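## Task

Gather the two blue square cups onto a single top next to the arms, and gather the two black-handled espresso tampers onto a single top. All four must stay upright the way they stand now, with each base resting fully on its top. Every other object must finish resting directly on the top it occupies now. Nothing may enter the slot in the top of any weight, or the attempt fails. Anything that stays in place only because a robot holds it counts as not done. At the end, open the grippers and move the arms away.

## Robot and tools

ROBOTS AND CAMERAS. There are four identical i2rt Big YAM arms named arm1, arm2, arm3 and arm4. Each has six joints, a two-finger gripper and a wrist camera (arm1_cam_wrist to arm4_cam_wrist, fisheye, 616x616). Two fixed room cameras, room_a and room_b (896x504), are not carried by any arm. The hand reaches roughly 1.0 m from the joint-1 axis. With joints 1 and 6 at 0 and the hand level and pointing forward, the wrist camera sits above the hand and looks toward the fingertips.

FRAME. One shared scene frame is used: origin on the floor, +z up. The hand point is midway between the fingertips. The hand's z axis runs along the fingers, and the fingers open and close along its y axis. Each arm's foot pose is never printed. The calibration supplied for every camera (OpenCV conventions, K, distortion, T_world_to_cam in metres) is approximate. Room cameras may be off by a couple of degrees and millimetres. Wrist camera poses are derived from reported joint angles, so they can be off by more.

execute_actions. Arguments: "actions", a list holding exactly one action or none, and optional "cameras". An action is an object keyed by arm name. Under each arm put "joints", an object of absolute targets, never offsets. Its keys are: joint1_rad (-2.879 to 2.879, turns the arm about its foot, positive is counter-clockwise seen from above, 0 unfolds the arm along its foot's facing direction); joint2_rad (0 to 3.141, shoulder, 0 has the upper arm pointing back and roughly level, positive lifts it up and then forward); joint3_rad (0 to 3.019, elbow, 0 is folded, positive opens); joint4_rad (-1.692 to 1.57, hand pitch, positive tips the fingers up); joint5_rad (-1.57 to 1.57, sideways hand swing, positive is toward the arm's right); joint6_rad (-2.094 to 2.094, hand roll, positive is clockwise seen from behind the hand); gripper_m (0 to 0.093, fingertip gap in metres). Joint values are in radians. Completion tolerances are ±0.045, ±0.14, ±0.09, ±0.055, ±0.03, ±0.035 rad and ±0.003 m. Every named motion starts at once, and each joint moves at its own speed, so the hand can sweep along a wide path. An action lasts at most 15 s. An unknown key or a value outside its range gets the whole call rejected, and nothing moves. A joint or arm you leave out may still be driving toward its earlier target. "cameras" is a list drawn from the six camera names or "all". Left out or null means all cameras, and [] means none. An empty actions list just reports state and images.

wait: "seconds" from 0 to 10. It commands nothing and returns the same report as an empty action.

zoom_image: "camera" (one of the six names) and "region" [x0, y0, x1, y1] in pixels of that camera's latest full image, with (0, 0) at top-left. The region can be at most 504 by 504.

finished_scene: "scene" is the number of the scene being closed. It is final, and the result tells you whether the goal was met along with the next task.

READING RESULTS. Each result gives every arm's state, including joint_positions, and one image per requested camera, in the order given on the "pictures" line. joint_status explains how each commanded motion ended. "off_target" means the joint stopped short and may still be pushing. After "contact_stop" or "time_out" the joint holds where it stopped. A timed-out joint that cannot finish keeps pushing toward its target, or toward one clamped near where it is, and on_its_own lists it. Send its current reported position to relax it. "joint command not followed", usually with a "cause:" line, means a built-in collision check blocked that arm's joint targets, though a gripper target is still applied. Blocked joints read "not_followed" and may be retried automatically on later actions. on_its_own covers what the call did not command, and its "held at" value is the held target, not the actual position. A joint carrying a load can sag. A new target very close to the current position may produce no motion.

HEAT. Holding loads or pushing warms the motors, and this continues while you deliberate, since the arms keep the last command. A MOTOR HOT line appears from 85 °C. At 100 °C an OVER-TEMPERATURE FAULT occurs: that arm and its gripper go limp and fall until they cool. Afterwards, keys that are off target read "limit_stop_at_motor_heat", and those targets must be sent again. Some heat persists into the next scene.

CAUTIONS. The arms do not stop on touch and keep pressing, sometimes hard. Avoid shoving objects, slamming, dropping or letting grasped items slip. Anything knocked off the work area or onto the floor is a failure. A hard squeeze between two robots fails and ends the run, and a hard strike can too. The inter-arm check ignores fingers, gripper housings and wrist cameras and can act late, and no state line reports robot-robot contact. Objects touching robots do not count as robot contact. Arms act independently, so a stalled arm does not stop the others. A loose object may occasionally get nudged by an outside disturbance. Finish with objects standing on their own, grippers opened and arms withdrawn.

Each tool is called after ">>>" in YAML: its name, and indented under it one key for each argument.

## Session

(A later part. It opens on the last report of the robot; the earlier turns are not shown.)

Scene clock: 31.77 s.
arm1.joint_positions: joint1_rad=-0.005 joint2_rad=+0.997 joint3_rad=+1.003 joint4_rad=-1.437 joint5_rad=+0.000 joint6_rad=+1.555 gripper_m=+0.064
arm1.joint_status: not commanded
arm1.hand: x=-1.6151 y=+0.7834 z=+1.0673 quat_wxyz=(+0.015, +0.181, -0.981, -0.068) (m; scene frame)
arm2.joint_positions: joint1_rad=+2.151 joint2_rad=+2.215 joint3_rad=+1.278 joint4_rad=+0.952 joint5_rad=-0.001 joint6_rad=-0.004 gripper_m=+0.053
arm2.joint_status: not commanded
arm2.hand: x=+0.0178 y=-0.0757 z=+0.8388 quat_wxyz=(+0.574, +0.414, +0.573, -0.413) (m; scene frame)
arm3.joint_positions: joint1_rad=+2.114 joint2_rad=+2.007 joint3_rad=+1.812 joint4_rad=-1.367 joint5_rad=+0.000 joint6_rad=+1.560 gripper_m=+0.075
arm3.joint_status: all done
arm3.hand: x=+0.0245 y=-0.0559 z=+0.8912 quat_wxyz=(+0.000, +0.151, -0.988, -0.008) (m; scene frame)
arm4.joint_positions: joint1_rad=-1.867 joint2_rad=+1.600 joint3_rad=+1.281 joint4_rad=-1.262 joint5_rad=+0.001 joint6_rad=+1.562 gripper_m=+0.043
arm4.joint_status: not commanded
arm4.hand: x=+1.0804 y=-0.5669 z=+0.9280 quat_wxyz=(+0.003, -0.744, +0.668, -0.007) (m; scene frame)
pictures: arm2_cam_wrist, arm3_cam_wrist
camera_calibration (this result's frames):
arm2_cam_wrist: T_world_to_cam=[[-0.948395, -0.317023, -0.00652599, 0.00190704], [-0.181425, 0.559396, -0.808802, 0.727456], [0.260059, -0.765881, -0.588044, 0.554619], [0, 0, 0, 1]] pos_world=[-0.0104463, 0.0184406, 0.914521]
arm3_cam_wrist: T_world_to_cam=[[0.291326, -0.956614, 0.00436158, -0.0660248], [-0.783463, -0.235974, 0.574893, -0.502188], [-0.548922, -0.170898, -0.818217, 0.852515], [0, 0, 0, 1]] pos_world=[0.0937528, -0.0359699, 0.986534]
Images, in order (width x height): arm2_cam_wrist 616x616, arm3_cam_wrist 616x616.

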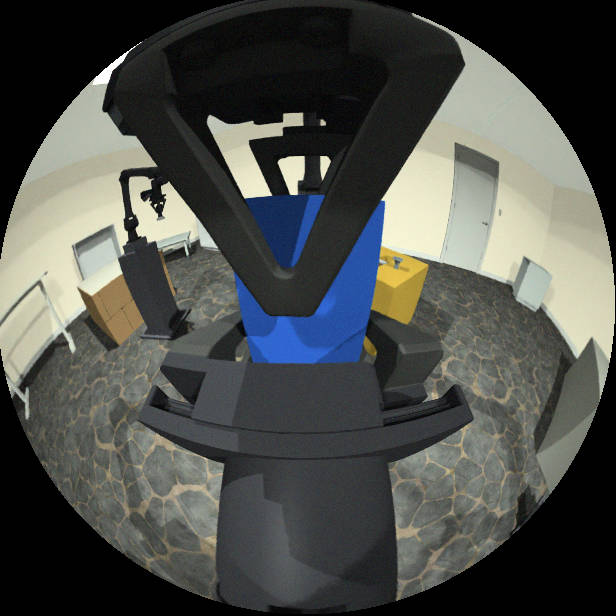

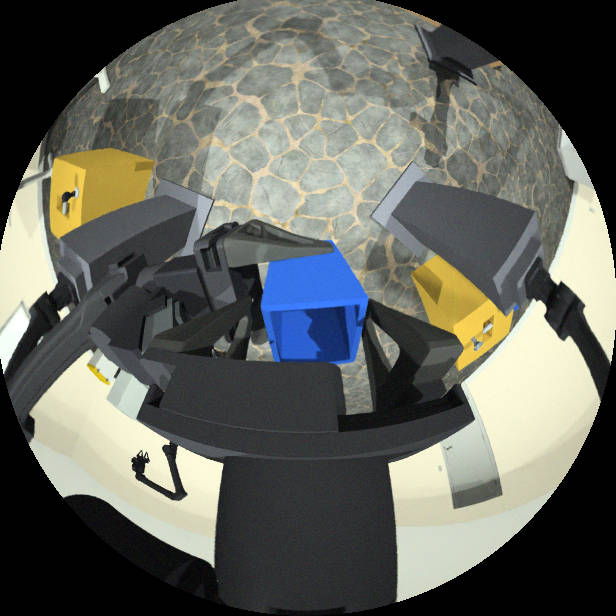

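>>> execute_actions:
  actions:
    - {"arm3":{"joints":{"gripper_m":0}}}
  cameras: []

>>> execute_actions:
  actions:
    - {"arm2":{"joints":{"gripper_m":0.093}}}
  cameras: []

>>> execute_actions:
  actions:
    - {"arm3":{"joints":{"joint2_rad":1.5,"joint3_rad":1.35,"joint4_rad":-1.42}},"arm2":{"joints":{"joint2_rad":2.0,"joint3_rad":0.8,"joint4_rad":1.2}}}
  cameras: []

>>> execute_actions:
  actions:
    - {"arm3":{"joints":{"joint1_rad":-1.68}},"arm2":{"joints":{"joint2_rad":1.5,"joint3_rad":1.5,"joint4_rad":-1.57,"joint6_rad":1.57,"gripper_m":0.07}}}
  cameras: []

>>> execute_actions:
  actions:
    - {"arm3":{"joints":{"joint2_rad":2.33,"joint3_rad":1.97,"joint4_rad":-1.14}}}
  cameras: ["arm3_cam_wrist","room_b"]

>>> zoom_image:
  camera: "room_b"
  region: [280, 220, 420, 320]

Scene clock: 33.37 s.
arm1.joint_positions: joint1_rad=-0.005 joint2_rad=+0.997 joint3_rad=+1.003 joint4_rad=-1.437 joint5_rad=+0.000 joint6_rad=+1.555 gripper_m=+0.064
arm1.joint_status: not commanded
arm1.hand: x=-1.6151 y=+0.7834 z=+1.0673 quat_wxyz=(+0.015, +0.181, -0.981, -0.068) (m; scene frame)
arm2.joint_positions: joint1_rad=+2.151 joint2_rad=+2.215 joint3_rad=+1.275 joint4_rad=+0.951 joint5_rad=+0.001 joint6_rad=-0.004 gripper_m=+0.053
arm2.joint_status: not commanded
arm2.hand: x=+0.0171 y=-0.0751 z=+0.8375 quat_wxyz=(+0.573, +0.415, +0.573, -0.413) (m; scene frame)
arm3.joint_positions: joint1_rad=+2.115 joint2_rad=+2.007 joint3_rad=+1.810 joint4_rad=-1.367 joint5_rad=-0.001 joint6_rad=+1.557 gripper_m=+0.053
arm3.joint_status: gripper_m off_target (ended at +0.053, target +0.000)
arm3.hand: x=+0.0243 y=-0.0566 z=+0.8904 quat_wxyz=(+0.001, +0.153, -0.988, -0.007) (m; scene frame)
arm4.joint_positions: joint1_rad=-1.867 joint2_rad=+1.600 joint3_rad=+1.281 joint4_rad=-1.262 joint5_rad=+0.001 joint6_rad=+1.562 gripper_m=+0.043
arm4.joint_status: not commanded
arm4.hand: x=+1.0804 y=-0.5669 z=+0.9280 quat_wxyz=(+0.003, -0.744, +0.668, -0.007) (m; scene frame)
pictures: none
No camera images: the call's "cameras" was empty. Leave "cameras" out to get every camera's image.

Scene clock: 34.07 s.
arm1.joint_positions: joint1_rad=-0.005 joint2_rad=+0.997 joint3_rad=+1.003 joint4_rad=-1.437 joint5_rad=+0.000 joint6_rad=+1.555 gripper_m=+0.064
arm1.joint_status: not commanded
arm1.hand: x=-1.6151 y=+0.7834 z=+1.0673 quat_wxyz=(+0.015, +0.181, -0.981, -0.068) (m; scene frame)
arm2.joint_positions: joint1_rad=+2.151 joint2_rad=+2.215 joint3_rad=+1.275 joint4_rad=+0.951 joint5_rad=+0.001 joint6_rad=-0.004 gripper_m=+0.093
arm2.joint_status: all done
arm2.hand: x=+0.0171 y=-0.0751 z=+0.8375 quat_wxyz=(+0.573, +0.415, +0.573, -0.413) (m; scene frame)
arm3.joint_positions: joint1_rad=+2.115 joint2_rad=+2.007 joint3_rad=+1.810 joint4_rad=-1.366 joint5_rad=-0.001 joint6_rad=+1.559 gripper_m=+0.053
arm3.joint_status: not commanded
arm3.hand: x=+0.0243 y=-0.0564 z=+0.8904 quat_wxyz=(+0.001, +0.152, -0.988, -0.007) (m; scene frame)
arm4.joint_positions: joint1_rad=-1.867 joint2_rad=+1.600 joint3_rad=+1.281 joint4_rad=-1.262 joint5_rad=+0.001 joint6_rad=+1.562 gripper_m=+0.043
arm4.joint_status: not commanded
arm4.hand: x=+1.0804 y=-0.5669 z=+0.9280 quat_wxyz=(+0.003, -0.744, +0.668, -0.007) (m; scene frame)
pictures: none
No camera images: the call's "cameras" was empty. Leave "cameras" out to get every camera's image.

Scene clock: 35.50 s.
arm1.joint_positions: joint1_rad=-0.005 joint2_rad=+0.997 joint3_rad=+1.003 joint4_rad=-1.437 joint5_rad=+0.000 joint6_rad=+1.555 gripper_m=+0.064
arm1.joint_status: not commanded
arm1.hand: x=-1.6151 y=+0.7834 z=+1.0673 quat_wxyz=(+0.015, +0.181, -0.981, -0.068) (m; scene frame)
arm2.joint_positions: joint1_rad=+2.151 joint2_rad=+1.986 joint3_rad=+0.789 joint4_rad=+1.190 joint5_rad=+0.001 joint6_rad=-0.004 gripper_m=+0.093
arm2.joint_status: all done
arm2.hand: x=-0.0309 y=+0.0696 z=+0.8456 quat_wxyz=(+0.568, +0.419, +0.578, -0.410) (m; scene frame)
arm3.joint_positions: joint1_rad=+2.115 joint2_rad=+1.496 joint3_rad=+1.350 joint4_rad=-1.409 joint5_rad=-0.001 joint6_rad=+1.560 gripper_m=+0.053
arm3.joint_status: all done
arm3.hand: x=+0.0754 y=-0.2262 z=+0.9763 quat_wxyz=(+0.001, +0.152, -0.988, -0.011) (m; scene frame)
arm4.joint_positions: joint1_rad=-1.867 joint2_rad=+1.600 joint3_rad=+1.281 joint4_rad=-1.262 joint5_rad=+0.001 joint6_rad=+1.562 gripper_m=+0.043
arm4.joint_status: not commanded
arm4.hand: x=+1.0804 y=-0.5669 z=+0.9280 quat_wxyz=(+0.003, -0.744, +0.668, -0.007) (m; scene frame)
pictures: none
No camera images: the call's "cameras" was empty. Leave "cameras" out to get every camera's image.

Scene clock: 38.43 s.
arm1.joint_positions: joint1_rad=-0.005 joint2_rad=+0.997 joint3_rad=+1.003 joint4_rad=-1.437 joint5_rad=+0.000 joint6_rad=+1.555 gripper_m=+0.064
arm1.joint_status: not commanded
arm1.hand: x=-1.6151 y=+0.7834 z=+1.0673 quat_wxyz=(+0.015, +0.181, -0.981, -0.068) (m; scene frame)
arm2.joint_positions: joint1_rad=+2.151 joint2_rad=+1.505 joint3_rad=+1.479 joint4_rad=-1.561 joint5_rad=+0.001 joint6_rad=+1.560 gripper_m=+0.070
arm2.joint_status: all done
arm2.hand: x=-0.0876 y=+0.2378 z=+1.0124 quat_wxyz=(-0.015, +0.986, +0.165, +0.000) (m; scene frame)
arm3.joint_positions: joint1_rad=-1.688 joint2_rad=+1.506 joint3_rad=+1.350 joint4_rad=-1.409 joint5_rad=+0.001 joint6_rad=+1.560 gripper_m=+0.053
arm3.joint_status: all done
arm3.hand: x=+0.0430 y=-1.0643 z=+0.9664 quat_wxyz=(+0.001, -0.984, +0.177, +0.002) (m; scene frame)
arm4.joint_positions: joint1_rad=-1.867 joint2_rad=+1.600 joint3_rad=+1.281 joint4_rad=-1.262 joint5_rad=+0.001 joint6_rad=+1.562 gripper_m=+0.043
arm4.joint_status: not commanded
arm4.hand: x=+1.0804 y=-0.5669 z=+0.9280 quat_wxyz=(+0.003, -0.744, +0.668, -0.007) (m; scene frame)
pictures: none
No camera images: the call's "cameras" was empty. Leave "cameras" out to get every camera's image.

Scene clock: 40.17 s.
arm1.joint_positions: joint1_rad=-0.005 joint2_rad=+0.997 joint3_rad=+1.003 joint4_rad=-1.437 joint5_rad=+0.000 joint6_rad=+1.555 gripper_m=+0.064
arm1.joint_status: not commanded
arm1.hand: x=-1.6151 y=+0.7834 z=+1.0673 quat_wxyz=(+0.015, +0.181, -0.981, -0.068) (m; scene frame)
arm2.joint_positions: joint1_rad=+2.151 joint2_rad=+1.505 joint3_rad=+1.479 joint4_rad=-1.561 joint5_rad=+0.001 joint6_rad=+1.560 gripper_m=+0.070
arm2.joint_status: not commanded
arm2.hand: x=-0.0876 y=+0.2378 z=+1.0124 quat_wxyz=(-0.015, +0.986, +0.165, +0.000) (m; scene frame)
arm3.joint_positions: joint1_rad=-1.688 joint2_rad=+2.364 joint3_rad=+1.919 joint4_rad=-1.150 joint5_rad=+0.001 joint6_rad=+1.560 gripper_m=+0.053
arm3.joint_status: all done
arm3.hand: x=-0.0414 y=-1.2815 z=+0.6955 quat_wxyz=(+0.015, -0.984, +0.178, -0.001) (m; scene frame)
arm4.joint_positions: joint1_rad=-1.867 joint2_rad=+1.600 joint3_rad=+1.281 joint4_rad=-1.262 joint5_rad=+0.001 joint6_rad=+1.562 gripper_m=+0.043
arm4.joint_status: not commanded
arm4.hand: x=+1.0804 y=-0.5669 z=+0.9280 quat_wxyz=(+0.003, -0.744, +0.668, -0.007) (m; scene frame)
pictures: arm3_cam_wrist, room_b
camera_calibration (this result's frames):
arm3_cam_wrist: T_world_to_cam=[[0.356606, 0.932973, 0.0489223, 1.17478], [0.75542, -0.31876, 0.572479, -0.771252], [0.549702, -0.167192, -0.818459, 0.497136], [0, 0, 0, 1]] pos_world=[-0.109591, -1.25877, 0.790938]
Images, in order (width x height): arm3_cam_wrist 616x616, room_b 896x504.

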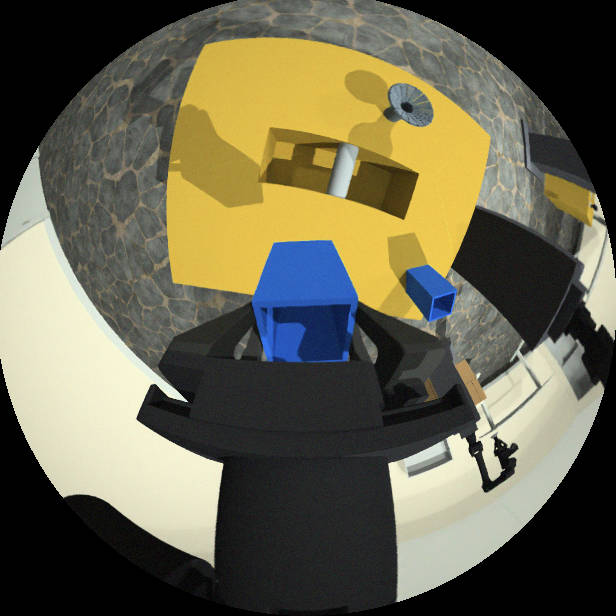

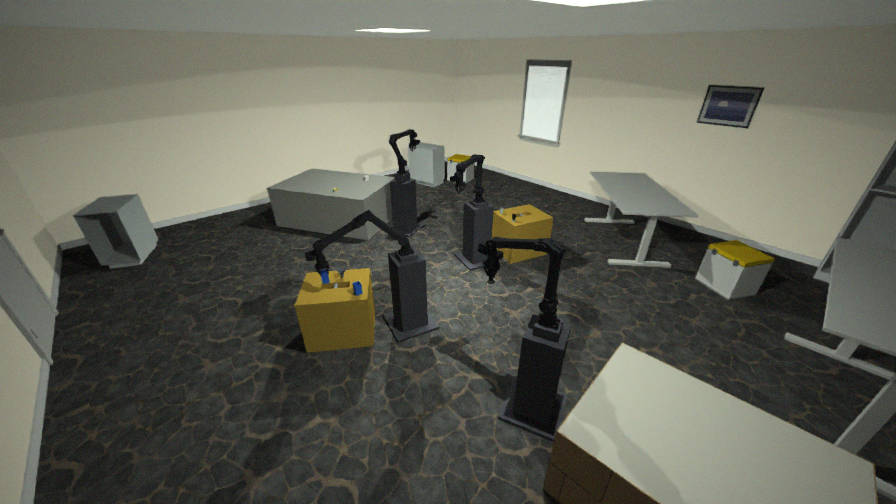

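Region (280, 220, 420, 320) of room_b's 896x504 image, scaled by 3.600, with more detail than that image has; it fills the top 360 rows of this view, and the rest is white.

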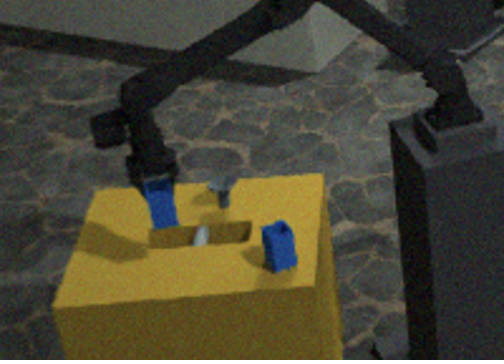

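>>> execute_actions:
  actions:
    - {"arm3":{"joints":{"joint2_rad":2.5,"joint3_rad":1.95,"joint4_rad":-1.03}}}
  cameras: ["arm3_cam_wrist","room_b"]

Scene clock: 43.00 s.
arm1.joint_positions: joint1_rad=-0.005 joint2_rad=+0.997 joint3_rad=+1.003 joint4_rad=-1.437 joint5_rad=+0.000 joint6_rad=+1.555 gripper_m=+0.064
arm1.joint_status: not commanded
arm1.hand: x=-1.6151 y=+0.7834 z=+1.0673 quat_wxyz=(+0.015, +0.181, -0.981, -0.068) (m; scene frame)
arm2.joint_positions: joint1_rad=+2.151 joint2_rad=+1.505 joint3_rad=+1.479 joint4_rad=-1.561 joint5_rad=+0.001 joint6_rad=+1.560 gripper_m=+0.070
arm2.joint_status: not commanded
arm2.hand: x=-0.0876 y=+0.2378 z=+1.0124 quat_wxyz=(-0.015, +0.986, +0.165, +0.000) (m; scene frame)
arm3.joint_positions: joint1_rad=-1.688 joint2_rad=+2.531 joint3_rad=+1.922 joint4_rad=-1.044 joint5_rad=+0.001 joint6_rad=+1.560 gripper_m=+0.053
arm3.joint_status: all done
arm3.hand: x=-0.0361 y=-1.2670 z=+0.5857 quat_wxyz=(+0.044, -0.983, +0.177, -0.007) (m; scene frame)
arm4.joint_positions: joint1_rad=-1.867 joint2_rad=+1.600 joint3_rad=+1.281 joint4_rad=-1.262 joint5_rad=+0.001 joint6_rad=+1.562 gripper_m=+0.043
arm4.joint_status: not commanded
arm4.hand: x=+1.0804 y=-0.5669 z=+0.9280 quat_wxyz=(+0.003, -0.744, +0.668, -0.007) (m; scene frame)
pictures: arm3_cam_wrist, room_b
camera_calibration (this result's frames):
arm3_cam_wrist: T_world_to_cam=[[0.355046, 0.928473, 0.108998, 1.12384], [0.742993, -0.351018, 0.569866, -0.747541], [0.567365, -0.121344, -0.814477, 0.463196], [0, 0, 0, 1]] pos_world=[-0.106398, -1.24965, 0.680765]
Images, in order (width x height): arm3_cam_wrist 616x616, room_b 896x504.

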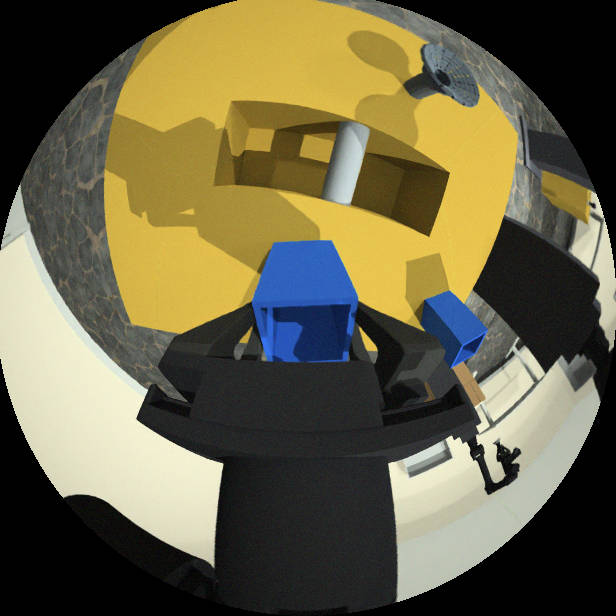

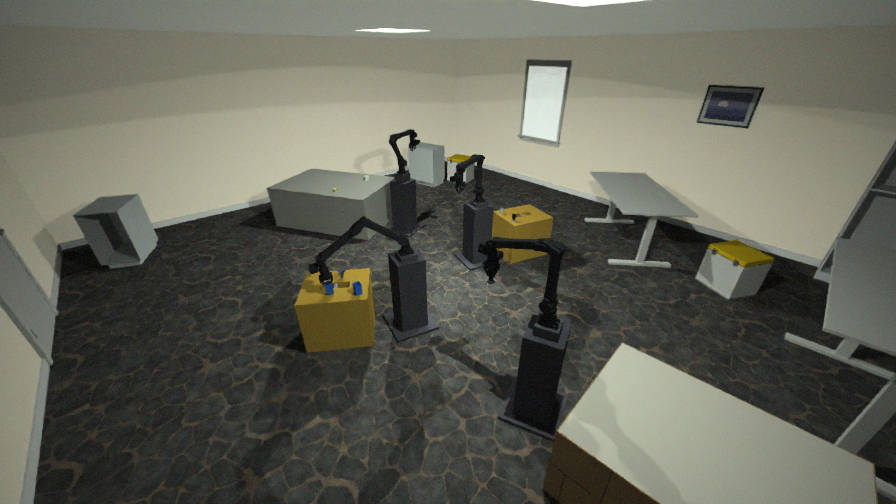

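>>> execute_actions:
  actions:
    - {"arm3":{"joints":{"joint2_rad":2.55,"joint3_rad":1.96,"joint4_rad":-0.96}}}
  cameras: ["arm3_cam_wrist"]

Scene clock: 44.10 s.
arm1.joint_positions: joint1_rad=-0.005 joint2_rad=+0.997 joint3_rad=+1.003 joint4_rad=-1.437 joint5_rad=+0.000 joint6_rad=+1.555 gripper_m=+0.064
arm1.joint_status: not commanded
arm1.hand: x=-1.6151 y=+0.7834 z=+1.0673 quat_wxyz=(+0.015, +0.181, -0.981, -0.068) (m; scene frame)
arm2.joint_positions: joint1_rad=+2.151 joint2_rad=+1.505 joint3_rad=+1.479 joint4_rad=-1.561 joint5_rad=+0.001 joint6_rad=+1.560 gripper_m=+0.070
arm2.joint_status: not commanded
arm2.hand: x=-0.0876 y=+0.2378 z=+1.0124 quat_wxyz=(-0.015, +0.986, +0.165, +0.000) (m; scene frame)
arm3.joint_positions: joint1_rad=-1.688 joint2_rad=+2.540 joint3_rad=+1.922 joint4_rad=-0.977 joint5_rad=+0.001 joint6_rad=+1.560 gripper_m=+0.053
arm3.joint_status: all done
arm3.hand: x=-0.0411 y=-1.2800 z=+0.5790 quat_wxyz=(+0.015, -0.984, +0.178, -0.001) (m; scene frame)
arm4.joint_positions: joint1_rad=-1.867 joint2_rad=+1.600 joint3_rad=+1.281 joint4_rad=-1.262 joint5_rad=+0.001 joint6_rad=+1.562 gripper_m=+0.043
arm4.joint_status: not commanded
arm4.hand: x=+1.0804 y=-0.5669 z=+0.9280 quat_wxyz=(+0.003, -0.744, +0.668, -0.007) (m; scene frame)
pictures: arm3_cam_wrist
camera_calibration (this result's frames):
arm3_cam_wrist: T_world_to_cam=[[0.356582, 0.932901, 0.0504463, 1.17797], [0.755105, -0.319578, 0.572439, -0.705307], [0.55015, -0.166029, -0.818394, 0.403384], [0, 0, 0, 1]] pos_world=[-0.109384, -1.25736, 0.674448]
Images, in order (width x height): arm3_cam_wrist 616x616.

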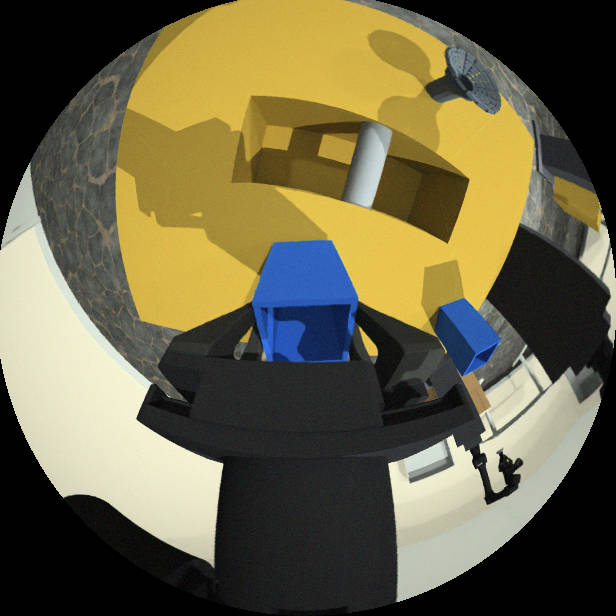

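No overshoot → likely resting.

>>> execute_actions:
  actions:
    - {"arm3":{"joints":{"gripper_m":0.072}}}
  cameras: []

>>> execute_actions:
  actions:
    - {"arm3":{"joints":{"joint2_rad":2.2,"joint4_rad":-1.3}}}
  cameras: ["arm3_cam_wrist"]

>>> execute_actions:
  actions:
    - {"arm3":{"joints":{"joint1_rad":0.33,"joint2_rad":2.01,"joint3_rad":0.73,"joint4_rad":1.27,"joint6_rad":0,"gripper_m":0.093}},"arm4":{"joints":{"joint2_rad":2.016,"joint3_rad":1.81,"joint4_rad":-1.327}}}
  cameras: ["arm3_cam_wrist"]

Scene clock: 45.40 s.
arm1.joint_positions: joint1_rad=-0.005 joint2_rad=+0.997 joint3_rad=+1.003 joint4_rad=-1.437 joint5_rad=+0.000 joint6_rad=+1.555 gripper_m=+0.064
arm1.joint_status: not commanded
arm1.hand: x=-1.6151 y=+0.7834 z=+1.0673 quat_wxyz=(+0.015, +0.181, -0.981, -0.068) (m; scene frame)
arm2.joint_positions: joint1_rad=+2.151 joint2_rad=+1.505 joint3_rad=+1.479 joint4_rad=-1.561 joint5_rad=+0.001 joint6_rad=+1.560 gripper_m=+0.070
arm2.joint_status: not commanded
arm2.hand: x=-0.0876 y=+0.2378 z=+1.0124 quat_wxyz=(-0.015, +0.986, +0.165, +0.000) (m; scene frame)
arm3.joint_positions: joint1_rad=-1.688 joint2_rad=+2.540 joint3_rad=+1.922 joint4_rad=-0.977 joint5_rad=+0.001 joint6_rad=+1.560 gripper_m=+0.072
arm3.joint_status: all done
arm3.hand: x=-0.0411 y=-1.2800 z=+0.5790 quat_wxyz=(+0.015, -0.984, +0.178, -0.001) (m; scene frame)
arm4.joint_positions: joint1_rad=-1.867 joint2_rad=+1.600 joint3_rad=+1.281 joint4_rad=-1.262 joint5_rad=+0.001 joint6_rad=+1.562 gripper_m=+0.043
arm4.joint_status: not commanded
arm4.hand: x=+1.0804 y=-0.5669 z=+0.9280 quat_wxyz=(+0.003, -0.744, +0.668, -0.007) (m; scene frame)
pictures: none
No camera images: the call's "cameras" was empty. Leave "cameras" out to get every camera's image.

Scene clock: 46.87 s.
arm1.joint_positions: joint1_rad=-0.005 joint2_rad=+0.997 joint3_rad=+1.003 joint4_rad=-1.437 joint5_rad=+0.000 joint6_rad=+1.555 gripper_m=+0.064
arm1.joint_status: not commanded
arm1.hand: x=-1.6151 y=+0.7834 z=+1.0673 quat_wxyz=(+0.015, +0.181, -0.981, -0.068) (m; scene frame)
arm2.joint_positions: joint1_rad=+2.151 joint2_rad=+1.505 joint3_rad=+1.479 joint4_rad=-1.561 joint5_rad=+0.001 joint6_rad=+1.560 gripper_m=+0.070
arm2.joint_status: not commanded
arm2.hand: x=-0.0876 y=+0.2378 z=+1.0124 quat_wxyz=(-0.015, +0.986, +0.165, +0.000) (m; scene frame)
arm3.joint_positions: joint1_rad=-1.688 joint2_rad=+2.202 joint3_rad=+1.947 joint4_rad=-1.285 joint5_rad=+0.001 joint6_rad=+1.560 gripper_m=+0.072
arm3.joint_status: all done
arm3.hand: x=-0.0410 y=-1.2814 z=+0.8118 quat_wxyz=(-0.012, -0.984, +0.178, +0.004) (m; scene frame)
arm4.joint_positions: joint1_rad=-1.867 joint2_rad=+1.600 joint3_rad=+1.281 joint4_rad=-1.262 joint5_rad=+0.001 joint6_rad=+1.562 gripper_m=+0.043
arm4.joint_status: not commanded
arm4.hand: x=+1.0804 y=-0.5669 z=+0.9280 quat_wxyz=(+0.003, -0.744, +0.668, -0.007) (m; scene frame)
pictures: arm3_cam_wrist
camera_calibration (this result's frames):
arm3_cam_wrist: T_world_to_cam=[[0.356893, 0.934128, -0.0056088, 1.21459], [0.766694, -0.289482, 0.573045, -0.800554], [0.533674, -0.208816, -0.819505, 0.538977], [0, 0, 0, 1]] pos_world=[-0.107335, -1.25378, 0.90726]
Images, in order (width x height): arm3_cam_wrist 616x616.

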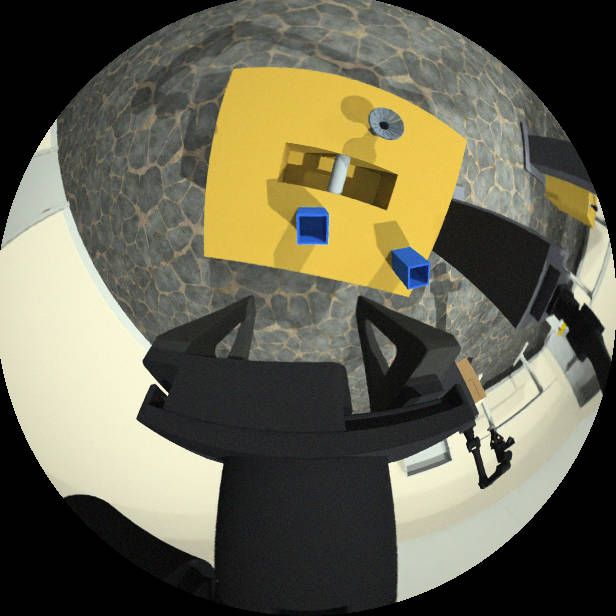

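Scene clock: 49.10 s.
arm1.joint_positions: joint1_rad=-0.005 joint2_rad=+0.997 joint3_rad=+1.003 joint4_rad=-1.437 joint5_rad=+0.000 joint6_rad=+1.555 gripper_m=+0.064
arm1.joint_status: not commanded
arm1.hand: x=-1.6151 y=+0.7834 z=+1.0673 quat_wxyz=(+0.015, +0.181, -0.981, -0.068) (m; scene frame)
arm2.joint_positions: joint1_rad=+2.151 joint2_rad=+1.505 joint3_rad=+1.479 joint4_rad=-1.561 joint5_rad=+0.001 joint6_rad=+1.560 gripper_m=+0.070
arm2.joint_status: not commanded
arm2.hand: x=-0.0876 y=+0.2378 z=+1.0124 quat_wxyz=(-0.015, +0.986, +0.165, +0.000) (m; scene frame)
arm3.joint_positions: joint1_rad=+0.337 joint2_rad=+2.032 joint3_rad=+0.738 joint4_rad=+1.240 joint5_rad=-0.002 joint6_rad=+0.012 gripper_m=+0.093
arm3.joint_status: all done
arm3.hand: x=+0.8022 y=-0.5975 z=+0.8208 quat_wxyz=(-0.687, +0.026, -0.725, -0.037) (m; scene frame)
arm4.joint_positions: joint1_rad=-1.867 joint2_rad=+2.028 joint3_rad=+1.735 joint4_rad=-1.323 joint5_rad=+0.001 joint6_rad=+1.562 gripper_m=+0.043
arm4.joint_status: all done
arm4.hand: x=+0.9379 y=-0.5814 z=+0.8703 quat_wxyz=(+0.016, -0.744, +0.668, -0.019) (m; scene frame)
pictures: arm3_cam_wrist
camera_calibration (this result's frames):
arm3_cam_wrist: T_world_to_cam=[[0.0677394, -0.997377, -0.0254906, -0.630887], [-0.618686, -0.0219483, -0.785332, 1.1319], [0.782713, 0.0689686, -0.61855, 0.0404175], [0, 0, 0, 1]] pos_world=[0.711393, -0.607176, 0.897839]
Images, in order (width x height): arm3_cam_wrist 616x616.

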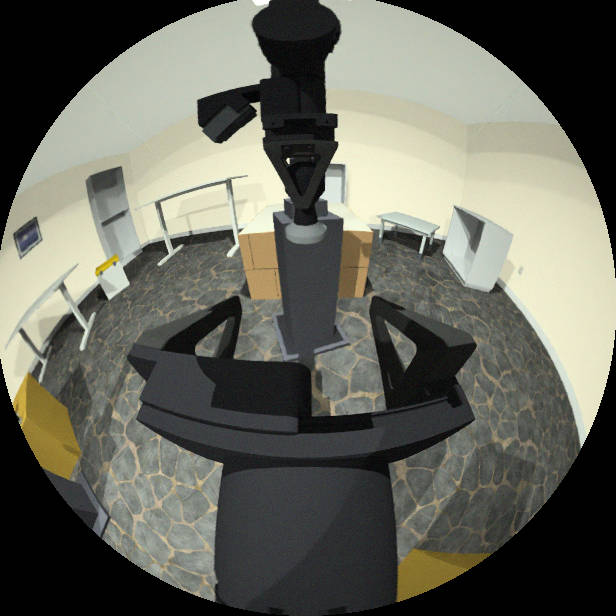

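>>> execute_actions:
  actions:
    - {"arm3":{"joints":{"joint2_rad":2.18,"joint3_rad":1.19,"joint4_rad":0.99}}}
  cameras: ["arm3_cam_wrist","arm4_cam_wrist"]

Scene clock: 50.57 s.
arm1.joint_positions: joint1_rad=-0.005 joint2_rad=+0.997 joint3_rad=+1.003 joint4_rad=-1.437 joint5_rad=+0.000 joint6_rad=+1.555 gripper_m=+0.064
arm1.joint_status: not commanded
arm1.hand: x=-1.6151 y=+0.7834 z=+1.0673 quat_wxyz=(+0.015, +0.181, -0.981, -0.068) (m; scene frame)
arm2.joint_positions: joint1_rad=+2.151 joint2_rad=+1.505 joint3_rad=+1.479 joint4_rad=-1.561 joint5_rad=+0.001 joint6_rad=+1.560 gripper_m=+0.070
arm2.joint_status: not commanded
arm2.hand: x=-0.0876 y=+0.2378 z=+1.0124 quat_wxyz=(-0.015, +0.986, +0.165, +0.000) (m; scene frame)
arm3.joint_positions: joint1_rad=+0.337 joint2_rad=+2.193 joint3_rad=+1.165 joint4_rad=+1.007 joint5_rad=-0.002 joint6_rad=+0.012 gripper_m=+0.093
arm3.joint_status: all done
arm3.hand: x=+0.9412 y=-0.5855 z=+0.8276 quat_wxyz=(-0.698, +0.025, -0.714, -0.037) (m; scene frame)
arm4.joint_positions: joint1_rad=-1.867 joint2_rad=+2.028 joint3_rad=+1.735 joint4_rad=-1.323 joint5_rad=+0.001 joint6_rad=+1.562 gripper_m=+0.043
arm4.joint_status: not commanded
arm4.hand: x=+0.9379 y=-0.5814 z=+0.8703 quat_wxyz=(+0.016, -0.744, +0.668, -0.019) (m; scene frame)
pictures: arm3_cam_wrist, arm4_cam_wrist
camera_calibration (this result's frames):
arm3_cam_wrist: T_world_to_cam=[[0.0683373, -0.997332, -0.0256793, -0.628524], [-0.594197, -0.0200113, -0.80407, 1.21713], [0.801411, 0.0702065, -0.593979, -0.1022], [0, 0, 0, 1]] pos_world=[0.848072, -0.595315, 0.901814]
arm4_cam_wrist: T_world_to_cam=[[0.994114, 0.0980416, 0.0460953, -0.91434], [0.0538543, -0.816397, 0.574974, -1.0153], [0.0940035, -0.569107, -0.816872, 0.416996], [0, 0, 0, 1]] pos_world=[0.924438, -0.50193, 0.966551]
Images, in order (width x height): arm3_cam_wrist 616x616, arm4_cam_wrist 616x616.

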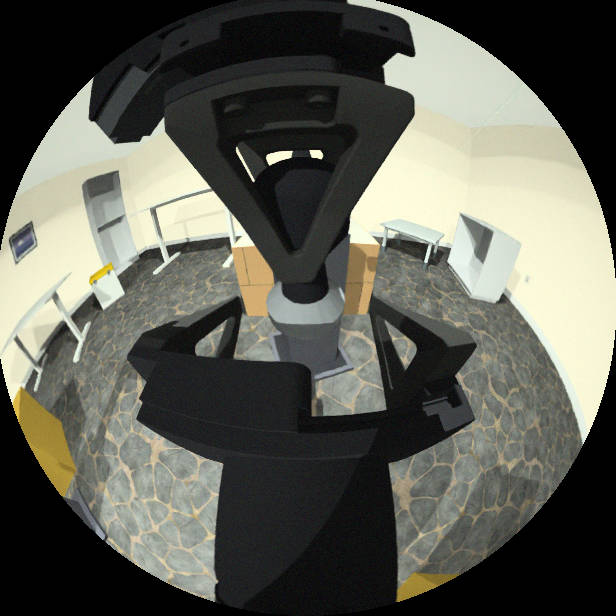

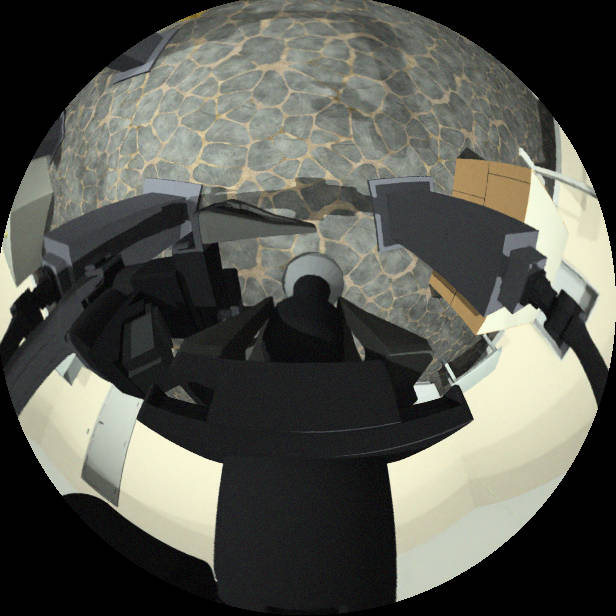

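>>> execute_actions:
  actions:
    - {"arm3":{"joints":{"joint2_rad":2.215,"joint3_rad":1.24,"joint4_rad":0.99}}}
  cameras: ["arm3_cam_wrist","arm4_cam_wrist"]

Scene clock: 51.60 s.
arm1.joint_positions: joint1_rad=-0.005 joint2_rad=+0.997 joint3_rad=+1.003 joint4_rad=-1.437 joint5_rad=+0.000 joint6_rad=+1.555 gripper_m=+0.064
arm1.joint_status: not commanded
arm1.hand: x=-1.6151 y=+0.7834 z=+1.0673 quat_wxyz=(+0.015, +0.181, -0.981, -0.068) (m; scene frame)
arm2.joint_positions: joint1_rad=+2.151 joint2_rad=+1.505 joint3_rad=+1.479 joint4_rad=-1.561 joint5_rad=+0.001 joint6_rad=+1.560 gripper_m=+0.070
arm2.joint_status: not commanded
arm2.hand: x=-0.0876 y=+0.2378 z=+1.0124 quat_wxyz=(-0.015, +0.986, +0.165, +0.000) (m; scene frame)
arm3.joint_positions: joint1_rad=+0.337 joint2_rad=+2.202 joint3_rad=+1.203 joint4_rad=+1.007 joint5_rad=-0.002 joint6_rad=+0.012 gripper_m=+0.093
arm3.joint_status: all done
arm3.hand: x=+0.9531 y=-0.5845 z=+0.8386 quat_wxyz=(-0.709, +0.025, -0.704, -0.038) (m; scene frame)
arm4.joint_positions: joint1_rad=-1.867 joint2_rad=+2.028 joint3_rad=+1.735 joint4_rad=-1.323 joint5_rad=+0.001 joint6_rad=+1.562 gripper_m=+0.043
arm4.joint_status: not commanded
arm4.hand: x=+0.9379 y=-0.5814 z=+0.8703 quat_wxyz=(+0.016, -0.744, +0.668, -0.019) (m; scene frame)
pictures: arm3_cam_wrist, arm4_cam_wrist
camera_calibration (this result's frames):
arm3_cam_wrist: T_world_to_cam=[[0.0689093, -0.997279, -0.0262103, -0.628167], [-0.570108, -0.0178056, -0.821377, 1.22591], [0.818675, 0.0715432, -0.569783, -0.141237], [0, 0, 0, 1]] pos_world=[0.857816, -0.594525, 0.909997]
arm4_cam_wrist: T_world_to_cam=[[0.994114, 0.0980416, 0.0460953, -0.91434], [0.0538543, -0.816397, 0.574974, -1.0153], [0.0940035, -0.569107, -0.816872, 0.416996], [0, 0, 0, 1]] pos_world=[0.924438, -0.50193, 0.966551]
Images, in order (width x height): arm3_cam_wrist 616x616, arm4_cam_wrist 616x616.

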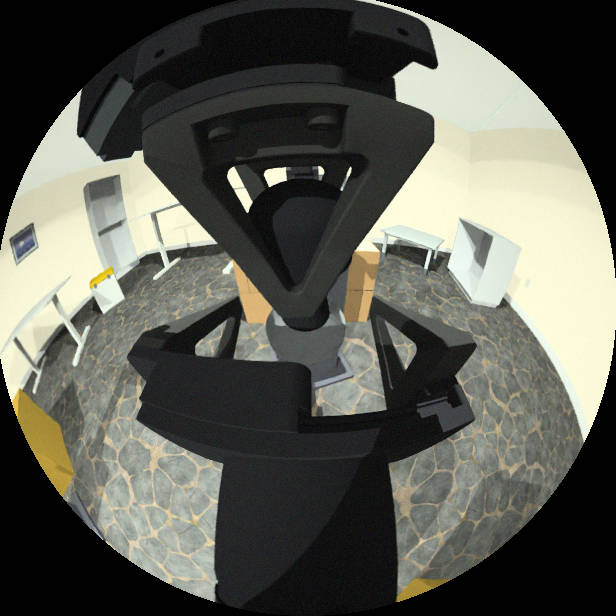

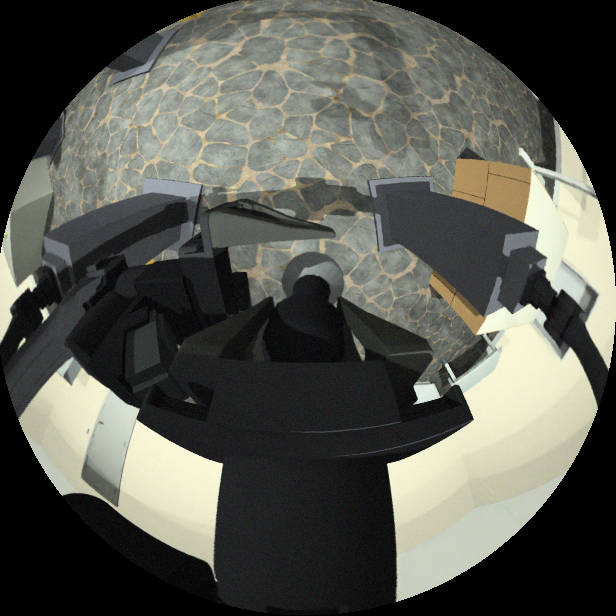

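A bit high; lower by j4, then close.

>>> execute_actions:
  actions:
    - {"arm3":{"joints":{"joint4_rad":0.95}}}
  cameras: []

>>> execute_actions:
  actions:
    - {"arm3":{"joints":{"gripper_m":0.0}}}
  cameras: ["arm4_cam_wrist"]

Scene clock: 54.67 s.
arm1.joint_positions: joint1_rad=-0.005 joint2_rad=+0.997 joint3_rad=+1.003 joint4_rad=-1.437 joint5_rad=+0.000 joint6_rad=+1.555 gripper_m=+0.064
arm1.joint_status: not commanded
arm1.hand: x=-1.6151 y=+0.7834 z=+1.0673 quat_wxyz=(+0.015, +0.181, -0.981, -0.068) (m; scene frame)
arm2.joint_positions: joint1_rad=+2.151 joint2_rad=+1.505 joint3_rad=+1.479 joint4_rad=-1.561 joint5_rad=+0.001 joint6_rad=+1.560 gripper_m=+0.070
arm2.joint_status: not commanded
arm2.hand: x=-0.0876 y=+0.2378 z=+1.0124 quat_wxyz=(-0.015, +0.986, +0.165, +0.000) (m; scene frame)
arm3.joint_positions: joint1_rad=+0.337 joint2_rad=+2.202 joint3_rad=+1.203 joint4_rad=+0.967 joint5_rad=-0.002 joint6_rad=+0.012 gripper_m=+0.093
arm3.joint_status: all done
arm3.hand: x=+0.9529 y=-0.5845 z=+0.8286 quat_wxyz=(-0.695, +0.025, -0.718, -0.037) (m; scene frame)
arm4.joint_positions: joint1_rad=-1.867 joint2_rad=+2.028 joint3_rad=+1.735 joint4_rad=-1.323 joint5_rad=+0.001 joint6_rad=+1.562 gripper_m=+0.043
arm4.joint_status: not commanded
arm4.hand: x=+0.9379 y=-0.5814 z=+0.8703 quat_wxyz=(+0.016, -0.744, +0.668, -0.019) (m; scene frame)
pictures: none
No camera images: the call's "cameras" was empty. Leave "cameras" out to get every camera's image.

Scene clock: 55.37 s.
arm1.joint_positions: joint1_rad=-0.005 joint2_rad=+0.997 joint3_rad=+1.003 joint4_rad=-1.437 joint5_rad=+0.000 joint6_rad=+1.555 gripper_m=+0.064
arm1.joint_status: not commanded
arm1.hand: x=-1.6151 y=+0.7834 z=+1.0673 quat_wxyz=(+0.015, +0.181, -0.981, -0.068) (m; scene frame)
arm2.joint_positions: joint1_rad=+2.151 joint2_rad=+1.505 joint3_rad=+1.479 joint4_rad=-1.561 joint5_rad=+0.001 joint6_rad=+1.560 gripper_m=+0.070
arm2.joint_status: not commanded
arm2.hand: x=-0.0876 y=+0.2378 z=+1.0124 quat_wxyz=(-0.015, +0.986, +0.165, +0.000) (m; scene frame)
arm3.joint_positions: joint1_rad=+0.337 joint2_rad=+2.202 joint3_rad=+1.203 joint4_rad=+0.967 joint5_rad=-0.002 joint6_rad=+0.010 gripper_m=+0.051
arm3.joint_status: gripper_m off_target (ended at +0.051, target +0.000)
arm3.hand: x=+0.9529 y=-0.5845 z=+0.8286 quat_wxyz=(-0.695, +0.026, -0.718, -0.037) (m; scene frame)
arm4.joint_positions: joint1_rad=-1.867 joint2_rad=+2.028 joint3_rad=+1.735 joint4_rad=-1.323 joint5_rad=+0.001 joint6_rad=+1.562 gripper_m=+0.043
arm4.joint_status: not commanded
arm4.hand: x=+0.9379 y=-0.5815 z=+0.8703 quat_wxyz=(+0.016, -0.744, +0.668, -0.019) (m; scene frame)
pictures: arm4_cam_wrist
camera_calibration (this result's frames):
arm4_cam_wrist: T_world_to_cam=[[0.994114, 0.0980405, 0.0460957, -0.914341], [0.0538173, -0.81618, 0.575286, -1.01547], [0.0940237, -0.569419, -0.816653, 0.416567], [0, 0, 0, 1]] pos_world=[0.924442, -0.501959, 0.966521]
Images, in order (width x height): arm4_cam_wrist 616x616.

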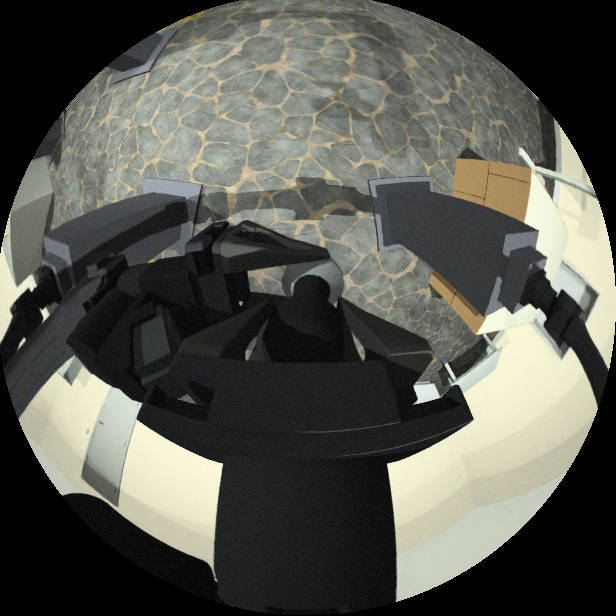

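>>> execute_actions:
  actions:
    - {"arm3":{"joints":{"gripper_m":0.085}}}
  cameras: []

>>> execute_actions:
  actions:
    - {"arm3":{"joints":{"joint2_rad":2.24,"joint4_rad":1.0}}}
  cameras: ["arm3_cam_wrist"]

Scene clock: 56.50 s.
arm1.joint_positions: joint1_rad=-0.005 joint2_rad=+0.997 joint3_rad=+1.003 joint4_rad=-1.437 joint5_rad=+0.000 joint6_rad=+1.555 gripper_m=+0.064
arm1.joint_status: not commanded
arm1.hand: x=-1.6151 y=+0.7834 z=+1.0673 quat_wxyz=(+0.015, +0.181, -0.981, -0.068) (m; scene frame)
arm2.joint_positions: joint1_rad=+2.151 joint2_rad=+1.505 joint3_rad=+1.479 joint4_rad=-1.561 joint5_rad=+0.001 joint6_rad=+1.560 gripper_m=+0.070
arm2.joint_status: not commanded
arm2.hand: x=-0.0876 y=+0.2378 z=+1.0124 quat_wxyz=(-0.015, +0.986, +0.165, +0.000) (m; scene frame)
arm3.joint_positions: joint1_rad=+0.337 joint2_rad=+2.202 joint3_rad=+1.203 joint4_rad=+0.967 joint5_rad=-0.002 joint6_rad=+0.010 gripper_m=+0.085
arm3.joint_status: all done
arm3.hand: x=+0.9529 y=-0.5845 z=+0.8286 quat_wxyz=(-0.695, +0.026, -0.718, -0.037) (m; scene frame)
arm4.joint_positions: joint1_rad=-1.867 joint2_rad=+2.028 joint3_rad=+1.735 joint4_rad=-1.323 joint5_rad=+0.001 joint6_rad=+1.562 gripper_m=+0.043
arm4.joint_status: not commanded
arm4.hand: x=+0.9379 y=-0.5815 z=+0.8703 quat_wxyz=(+0.016, -0.744, +0.668, -0.019) (m; scene frame)
pictures: none
No camera images: the call's "cameras" was empty. Leave "cameras" out to get every camera's image.

Scene clock: 57.33 s.
arm1.joint_positions: joint1_rad=-0.005 joint2_rad=+0.997 joint3_rad=+1.003 joint4_rad=-1.437 joint5_rad=+0.000 joint6_rad=+1.555 gripper_m=+0.064
arm1.joint_status: not commanded
arm1.hand: x=-1.6151 y=+0.7834 z=+1.0673 quat_wxyz=(+0.015, +0.181, -0.981, -0.068) (m; scene frame)
arm2.joint_positions: joint1_rad=+2.151 joint2_rad=+1.505 joint3_rad=+1.479 joint4_rad=-1.561 joint5_rad=+0.001 joint6_rad=+1.560 gripper_m=+0.070
arm2.joint_status: not commanded
arm2.hand: x=-0.0876 y=+0.2378 z=+1.0124 quat_wxyz=(-0.015, +0.986, +0.165, +0.000) (m; scene frame)
arm3.joint_positions: joint1_rad=+0.337 joint2_rad=+2.232 joint3_rad=+1.203 joint4_rad=+0.970 joint5_rad=-0.002 joint6_rad=+0.010 gripper_m=+0.085
arm3.joint_status: all done
arm3.hand: x=+0.9508 y=-0.5845 z=+0.8077 quat_wxyz=(-0.685, +0.026, -0.727, -0.036) (m; scene frame)
arm4.joint_positions: joint1_rad=-1.867 joint2_rad=+2.028 joint3_rad=+1.735 joint4_rad=-1.323 joint5_rad=+0.001 joint6_rad=+1.562 gripper_m=+0.043
arm4.joint_status: not commanded
arm4.hand: x=+0.9379 y=-0.5815 z=+0.8703 quat_wxyz=(+0.016, -0.744, +0.668, -0.019) (m; scene frame)
pictures: arm3_cam_wrist
camera_calibration (this result's frames):
arm3_cam_wrist: T_world_to_cam=[[0.0677245, -0.997419, -0.0238606, -0.629665], [-0.623044, -0.0236013, -0.781831, 1.2142], [0.77925, 0.0678154, -0.623034, -0.0786275], [0, 0, 0, 1]] pos_world=[0.860416, -0.594051, 0.88529]
Images, in order (width x height): arm3_cam_wrist 616x616.

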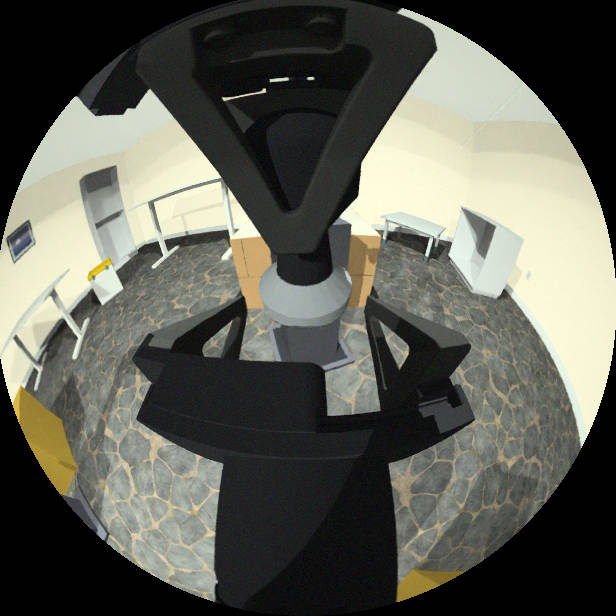

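Slightly low; raise j4.

>>> execute_actions:
  actions:
    - {"arm3":{"joints":{"joint4_rad":1.03}}}
  cameras: []

>>> execute_actions:
  actions:
    - {"arm3":{"joints":{"gripper_m":0.0}}}
  cameras: ["arm3_cam_wrist"]

Scene clock: 58.23 s.
arm1.joint_positions: joint1_rad=-0.005 joint2_rad=+0.997 joint3_rad=+1.003 joint4_rad=-1.437 joint5_rad=+0.000 joint6_rad=+1.555 gripper_m=+0.064
arm1.joint_status: not commanded
arm1.hand: x=-1.6151 y=+0.7834 z=+1.0673 quat_wxyz=(+0.015, +0.181, -0.981, -0.068) (m; scene frame)
arm2.joint_positions: joint1_rad=+2.151 joint2_rad=+1.505 joint3_rad=+1.479 joint4_rad=-1.561 joint5_rad=+0.001 joint6_rad=+1.560 gripper_m=+0.070
arm2.joint_status: not commanded
arm2.hand: x=-0.0876 y=+0.2378 z=+1.0124 quat_wxyz=(-0.015, +0.986, +0.165, +0.000) (m; scene frame)
arm3.joint_positions: joint1_rad=+0.337 joint2_rad=+2.232 joint3_rad=+1.203 joint4_rad=+1.001 joint5_rad=-0.002 joint6_rad=+0.010 gripper_m=+0.085
arm3.joint_status: all done
arm3.hand: x=+0.9511 y=-0.5845 z=+0.8152 quat_wxyz=(-0.696, +0.026, -0.716, -0.037) (m; scene frame)
arm4.joint_positions: joint1_rad=-1.867 joint2_rad=+2.028 joint3_rad=+1.735 joint4_rad=-1.323 joint5_rad=+0.001 joint6_rad=+1.562 gripper_m=+0.043
arm4.joint_status: not commanded
arm4.hand: x=+0.9379 y=-0.5815 z=+0.8703 quat_wxyz=(+0.016, -0.744, +0.668, -0.019) (m; scene frame)
pictures: none
No camera images: the call's "cameras" was empty. Leave "cameras" out to get every camera's image.

Scene clock: 58.93 s.
arm1.joint_positions: joint1_rad=-0.005 joint2_rad=+0.997 joint3_rad=+1.003 joint4_rad=-1.437 joint5_rad=+0.000 joint6_rad=+1.555 gripper_m=+0.064
arm1.joint_status: not commanded
arm1.hand: x=-1.6151 y=+0.7834 z=+1.0673 quat_wxyz=(+0.015, +0.181, -0.981, -0.068) (m; scene frame)
arm2.joint_positions: joint1_rad=+2.151 joint2_rad=+1.505 joint3_rad=+1.479 joint4_rad=-1.561 joint5_rad=+0.001 joint6_rad=+1.560 gripper_m=+0.070
arm2.joint_status: not commanded
arm2.hand: x=-0.0876 y=+0.2378 z=+1.0124 quat_wxyz=(-0.015, +0.986, +0.165, +0.000) (m; scene frame)
arm3.joint_positions: joint1_rad=+0.337 joint2_rad=+2.232 joint3_rad=+1.203 joint4_rad=+1.001 joint5_rad=-0.001 joint6_rad=+0.010 gripper_m=+0.050
arm3.joint_status: gripper_m off_target (ended at +0.050, target +0.000)
arm3.hand: x=+0.9511 y=-0.5847 z=+0.8152 quat_wxyz=(-0.696, +0.026, -0.716, -0.036) (m; scene frame)
arm4.joint_positions: joint1_rad=-1.867 joint2_rad=+2.028 joint3_rad=+1.735 joint4_rad=-1.323 joint5_rad=+0.000 joint6_rad=+1.563 gripper_m=+0.043
arm4.joint_status: not commanded
arm4.hand: x=+0.9379 y=-0.5816 z=+0.8703 quat_wxyz=(+0.016, -0.744, +0.668, -0.019) (m; scene frame)
pictures: arm3_cam_wrist
camera_calibration (this result's frames):
arm3_cam_wrist: T_world_to_cam=[[0.0675185, -0.997438, -0.0236412, -0.629655], [-0.598957, -0.0215715, -0.80049, 1.21376], [0.797929, 0.068208, -0.598879, -0.111443], [0, 0, 0, 1]] pos_world=[0.85843, -0.594258, 0.88998]
Images, in order (width x height): arm3_cam_wrist 616x616.

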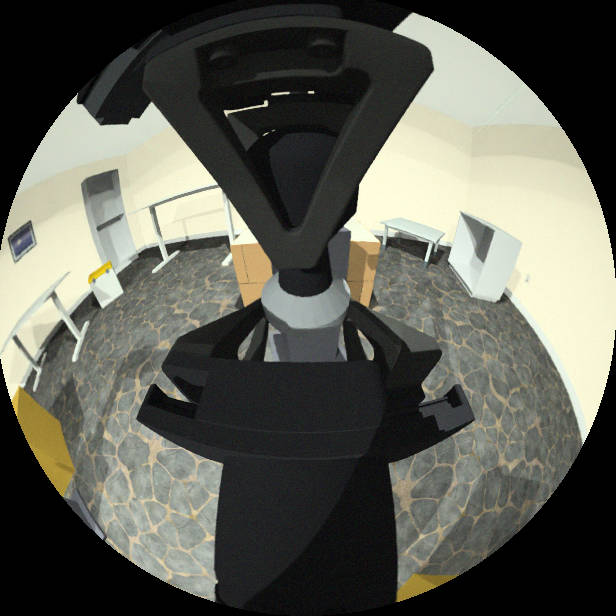

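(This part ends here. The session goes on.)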